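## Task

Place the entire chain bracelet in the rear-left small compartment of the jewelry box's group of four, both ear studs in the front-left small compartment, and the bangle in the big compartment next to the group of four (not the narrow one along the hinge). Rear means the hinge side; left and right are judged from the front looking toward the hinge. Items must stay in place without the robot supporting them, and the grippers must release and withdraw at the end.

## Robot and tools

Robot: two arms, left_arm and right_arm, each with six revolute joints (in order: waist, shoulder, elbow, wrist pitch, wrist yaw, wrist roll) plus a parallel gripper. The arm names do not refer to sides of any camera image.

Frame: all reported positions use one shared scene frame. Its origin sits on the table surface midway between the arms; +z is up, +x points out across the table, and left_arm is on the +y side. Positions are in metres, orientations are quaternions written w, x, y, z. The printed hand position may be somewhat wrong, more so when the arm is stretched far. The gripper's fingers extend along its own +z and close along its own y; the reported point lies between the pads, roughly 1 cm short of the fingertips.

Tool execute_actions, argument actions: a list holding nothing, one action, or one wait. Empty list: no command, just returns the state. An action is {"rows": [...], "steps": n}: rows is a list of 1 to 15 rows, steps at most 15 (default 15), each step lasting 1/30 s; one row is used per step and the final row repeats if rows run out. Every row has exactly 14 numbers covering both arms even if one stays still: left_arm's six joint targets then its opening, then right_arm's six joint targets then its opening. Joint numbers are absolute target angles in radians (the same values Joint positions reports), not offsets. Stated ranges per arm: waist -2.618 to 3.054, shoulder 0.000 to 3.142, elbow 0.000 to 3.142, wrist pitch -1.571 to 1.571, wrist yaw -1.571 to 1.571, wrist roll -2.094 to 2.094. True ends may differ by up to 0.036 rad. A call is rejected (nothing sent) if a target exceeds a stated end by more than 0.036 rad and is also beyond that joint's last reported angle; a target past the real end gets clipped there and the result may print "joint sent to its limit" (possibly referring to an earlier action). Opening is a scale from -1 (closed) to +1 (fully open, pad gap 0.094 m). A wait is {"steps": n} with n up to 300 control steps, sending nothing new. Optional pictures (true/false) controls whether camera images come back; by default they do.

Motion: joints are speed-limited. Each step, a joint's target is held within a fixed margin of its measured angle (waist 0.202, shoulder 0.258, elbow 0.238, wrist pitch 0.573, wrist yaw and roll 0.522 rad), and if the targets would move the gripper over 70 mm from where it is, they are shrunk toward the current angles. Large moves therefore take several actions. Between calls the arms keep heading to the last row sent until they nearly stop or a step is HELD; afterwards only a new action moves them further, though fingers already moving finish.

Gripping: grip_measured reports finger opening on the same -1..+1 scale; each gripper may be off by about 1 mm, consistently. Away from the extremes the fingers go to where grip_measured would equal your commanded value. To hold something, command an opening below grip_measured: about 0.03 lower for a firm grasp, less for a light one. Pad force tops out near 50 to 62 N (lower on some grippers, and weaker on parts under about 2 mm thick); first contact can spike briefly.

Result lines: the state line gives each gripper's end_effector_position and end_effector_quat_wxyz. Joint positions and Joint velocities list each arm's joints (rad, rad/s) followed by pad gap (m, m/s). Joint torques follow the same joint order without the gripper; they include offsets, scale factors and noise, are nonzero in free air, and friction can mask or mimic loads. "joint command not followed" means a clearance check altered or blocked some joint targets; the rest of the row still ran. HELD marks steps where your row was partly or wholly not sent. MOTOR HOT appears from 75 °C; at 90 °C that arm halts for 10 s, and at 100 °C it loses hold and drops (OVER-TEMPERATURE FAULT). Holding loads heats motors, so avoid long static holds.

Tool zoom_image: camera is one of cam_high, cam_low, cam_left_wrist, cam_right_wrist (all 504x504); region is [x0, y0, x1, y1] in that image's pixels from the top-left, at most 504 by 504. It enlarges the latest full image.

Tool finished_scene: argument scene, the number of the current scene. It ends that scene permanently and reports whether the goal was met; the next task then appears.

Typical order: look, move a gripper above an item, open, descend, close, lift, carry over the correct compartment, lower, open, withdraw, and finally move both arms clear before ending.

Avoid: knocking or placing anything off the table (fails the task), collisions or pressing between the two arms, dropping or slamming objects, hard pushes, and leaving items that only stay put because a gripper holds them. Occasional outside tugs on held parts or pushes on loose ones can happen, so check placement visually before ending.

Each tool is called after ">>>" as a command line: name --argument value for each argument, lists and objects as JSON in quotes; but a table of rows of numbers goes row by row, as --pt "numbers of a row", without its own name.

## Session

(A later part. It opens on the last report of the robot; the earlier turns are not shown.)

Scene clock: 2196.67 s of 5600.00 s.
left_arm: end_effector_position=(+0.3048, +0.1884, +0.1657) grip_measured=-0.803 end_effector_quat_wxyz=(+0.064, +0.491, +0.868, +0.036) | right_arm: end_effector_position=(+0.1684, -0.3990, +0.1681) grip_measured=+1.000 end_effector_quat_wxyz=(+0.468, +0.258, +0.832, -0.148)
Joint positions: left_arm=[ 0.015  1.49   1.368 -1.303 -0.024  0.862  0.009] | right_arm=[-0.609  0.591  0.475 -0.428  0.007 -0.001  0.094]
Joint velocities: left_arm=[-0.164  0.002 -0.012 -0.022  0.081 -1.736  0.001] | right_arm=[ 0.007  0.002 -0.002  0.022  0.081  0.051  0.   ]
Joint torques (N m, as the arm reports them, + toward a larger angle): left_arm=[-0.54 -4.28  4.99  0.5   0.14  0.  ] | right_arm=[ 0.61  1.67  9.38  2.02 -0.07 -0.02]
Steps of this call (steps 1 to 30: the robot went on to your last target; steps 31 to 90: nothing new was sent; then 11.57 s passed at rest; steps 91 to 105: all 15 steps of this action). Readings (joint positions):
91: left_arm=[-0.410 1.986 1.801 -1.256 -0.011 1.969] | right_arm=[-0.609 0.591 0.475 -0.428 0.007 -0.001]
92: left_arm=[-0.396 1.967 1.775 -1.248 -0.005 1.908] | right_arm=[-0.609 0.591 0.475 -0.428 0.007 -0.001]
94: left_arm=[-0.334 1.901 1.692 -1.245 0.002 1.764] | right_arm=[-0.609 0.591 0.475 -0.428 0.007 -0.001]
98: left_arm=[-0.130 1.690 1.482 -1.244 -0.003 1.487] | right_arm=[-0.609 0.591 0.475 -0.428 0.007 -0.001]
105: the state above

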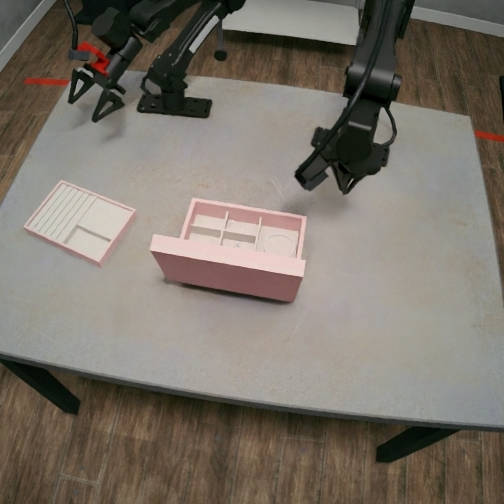

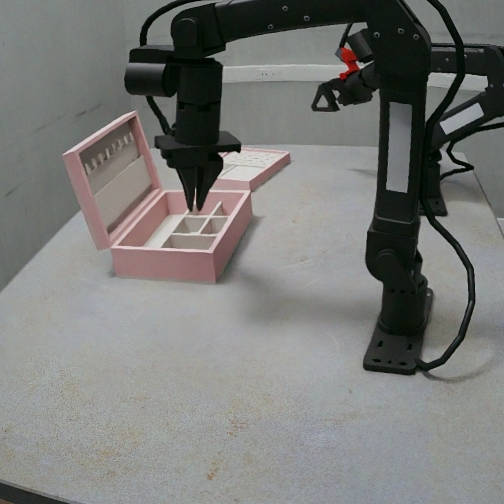

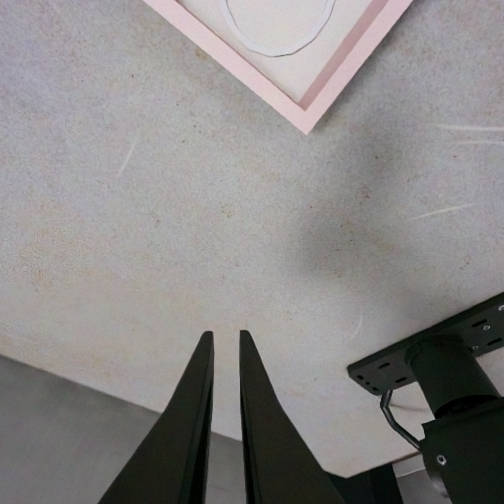

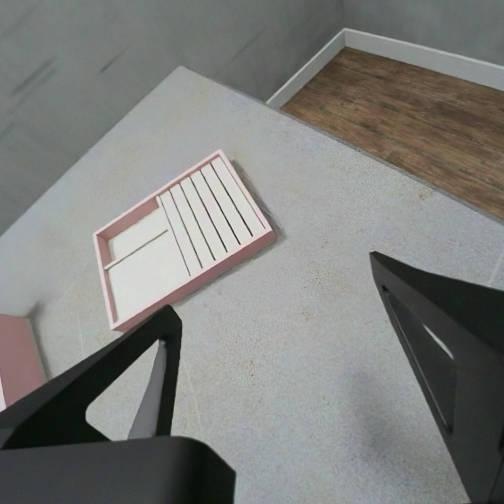

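>>> zoom_image --camera "cam_high" --region '[170, 190, 320, 270]'

>>> zoom_image --camera "cam_low" --region '[130, 180, 270, 280]'

Region (170, 190, 320, 270) of cam_high's 504x504 image, scaled by 3.360, with more detail than that image has; it fills the top 269 rows of this view, and the rest is white.

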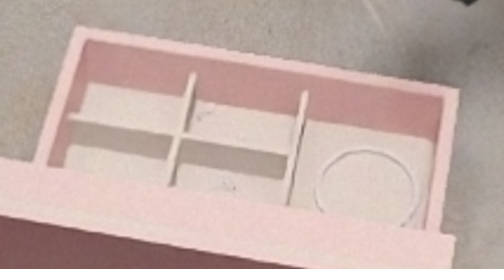

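Region (130, 180, 270, 280) of cam_low's 504x504 image, scaled by 3.600, with more detail than that image has; it fills the top 360 rows of this view, and the rest is white.

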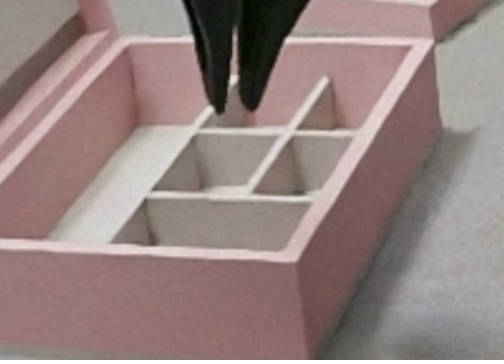

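No chain over dividers. Done.

>>> finished_scene --scene 1

The scene is finished: the task was done.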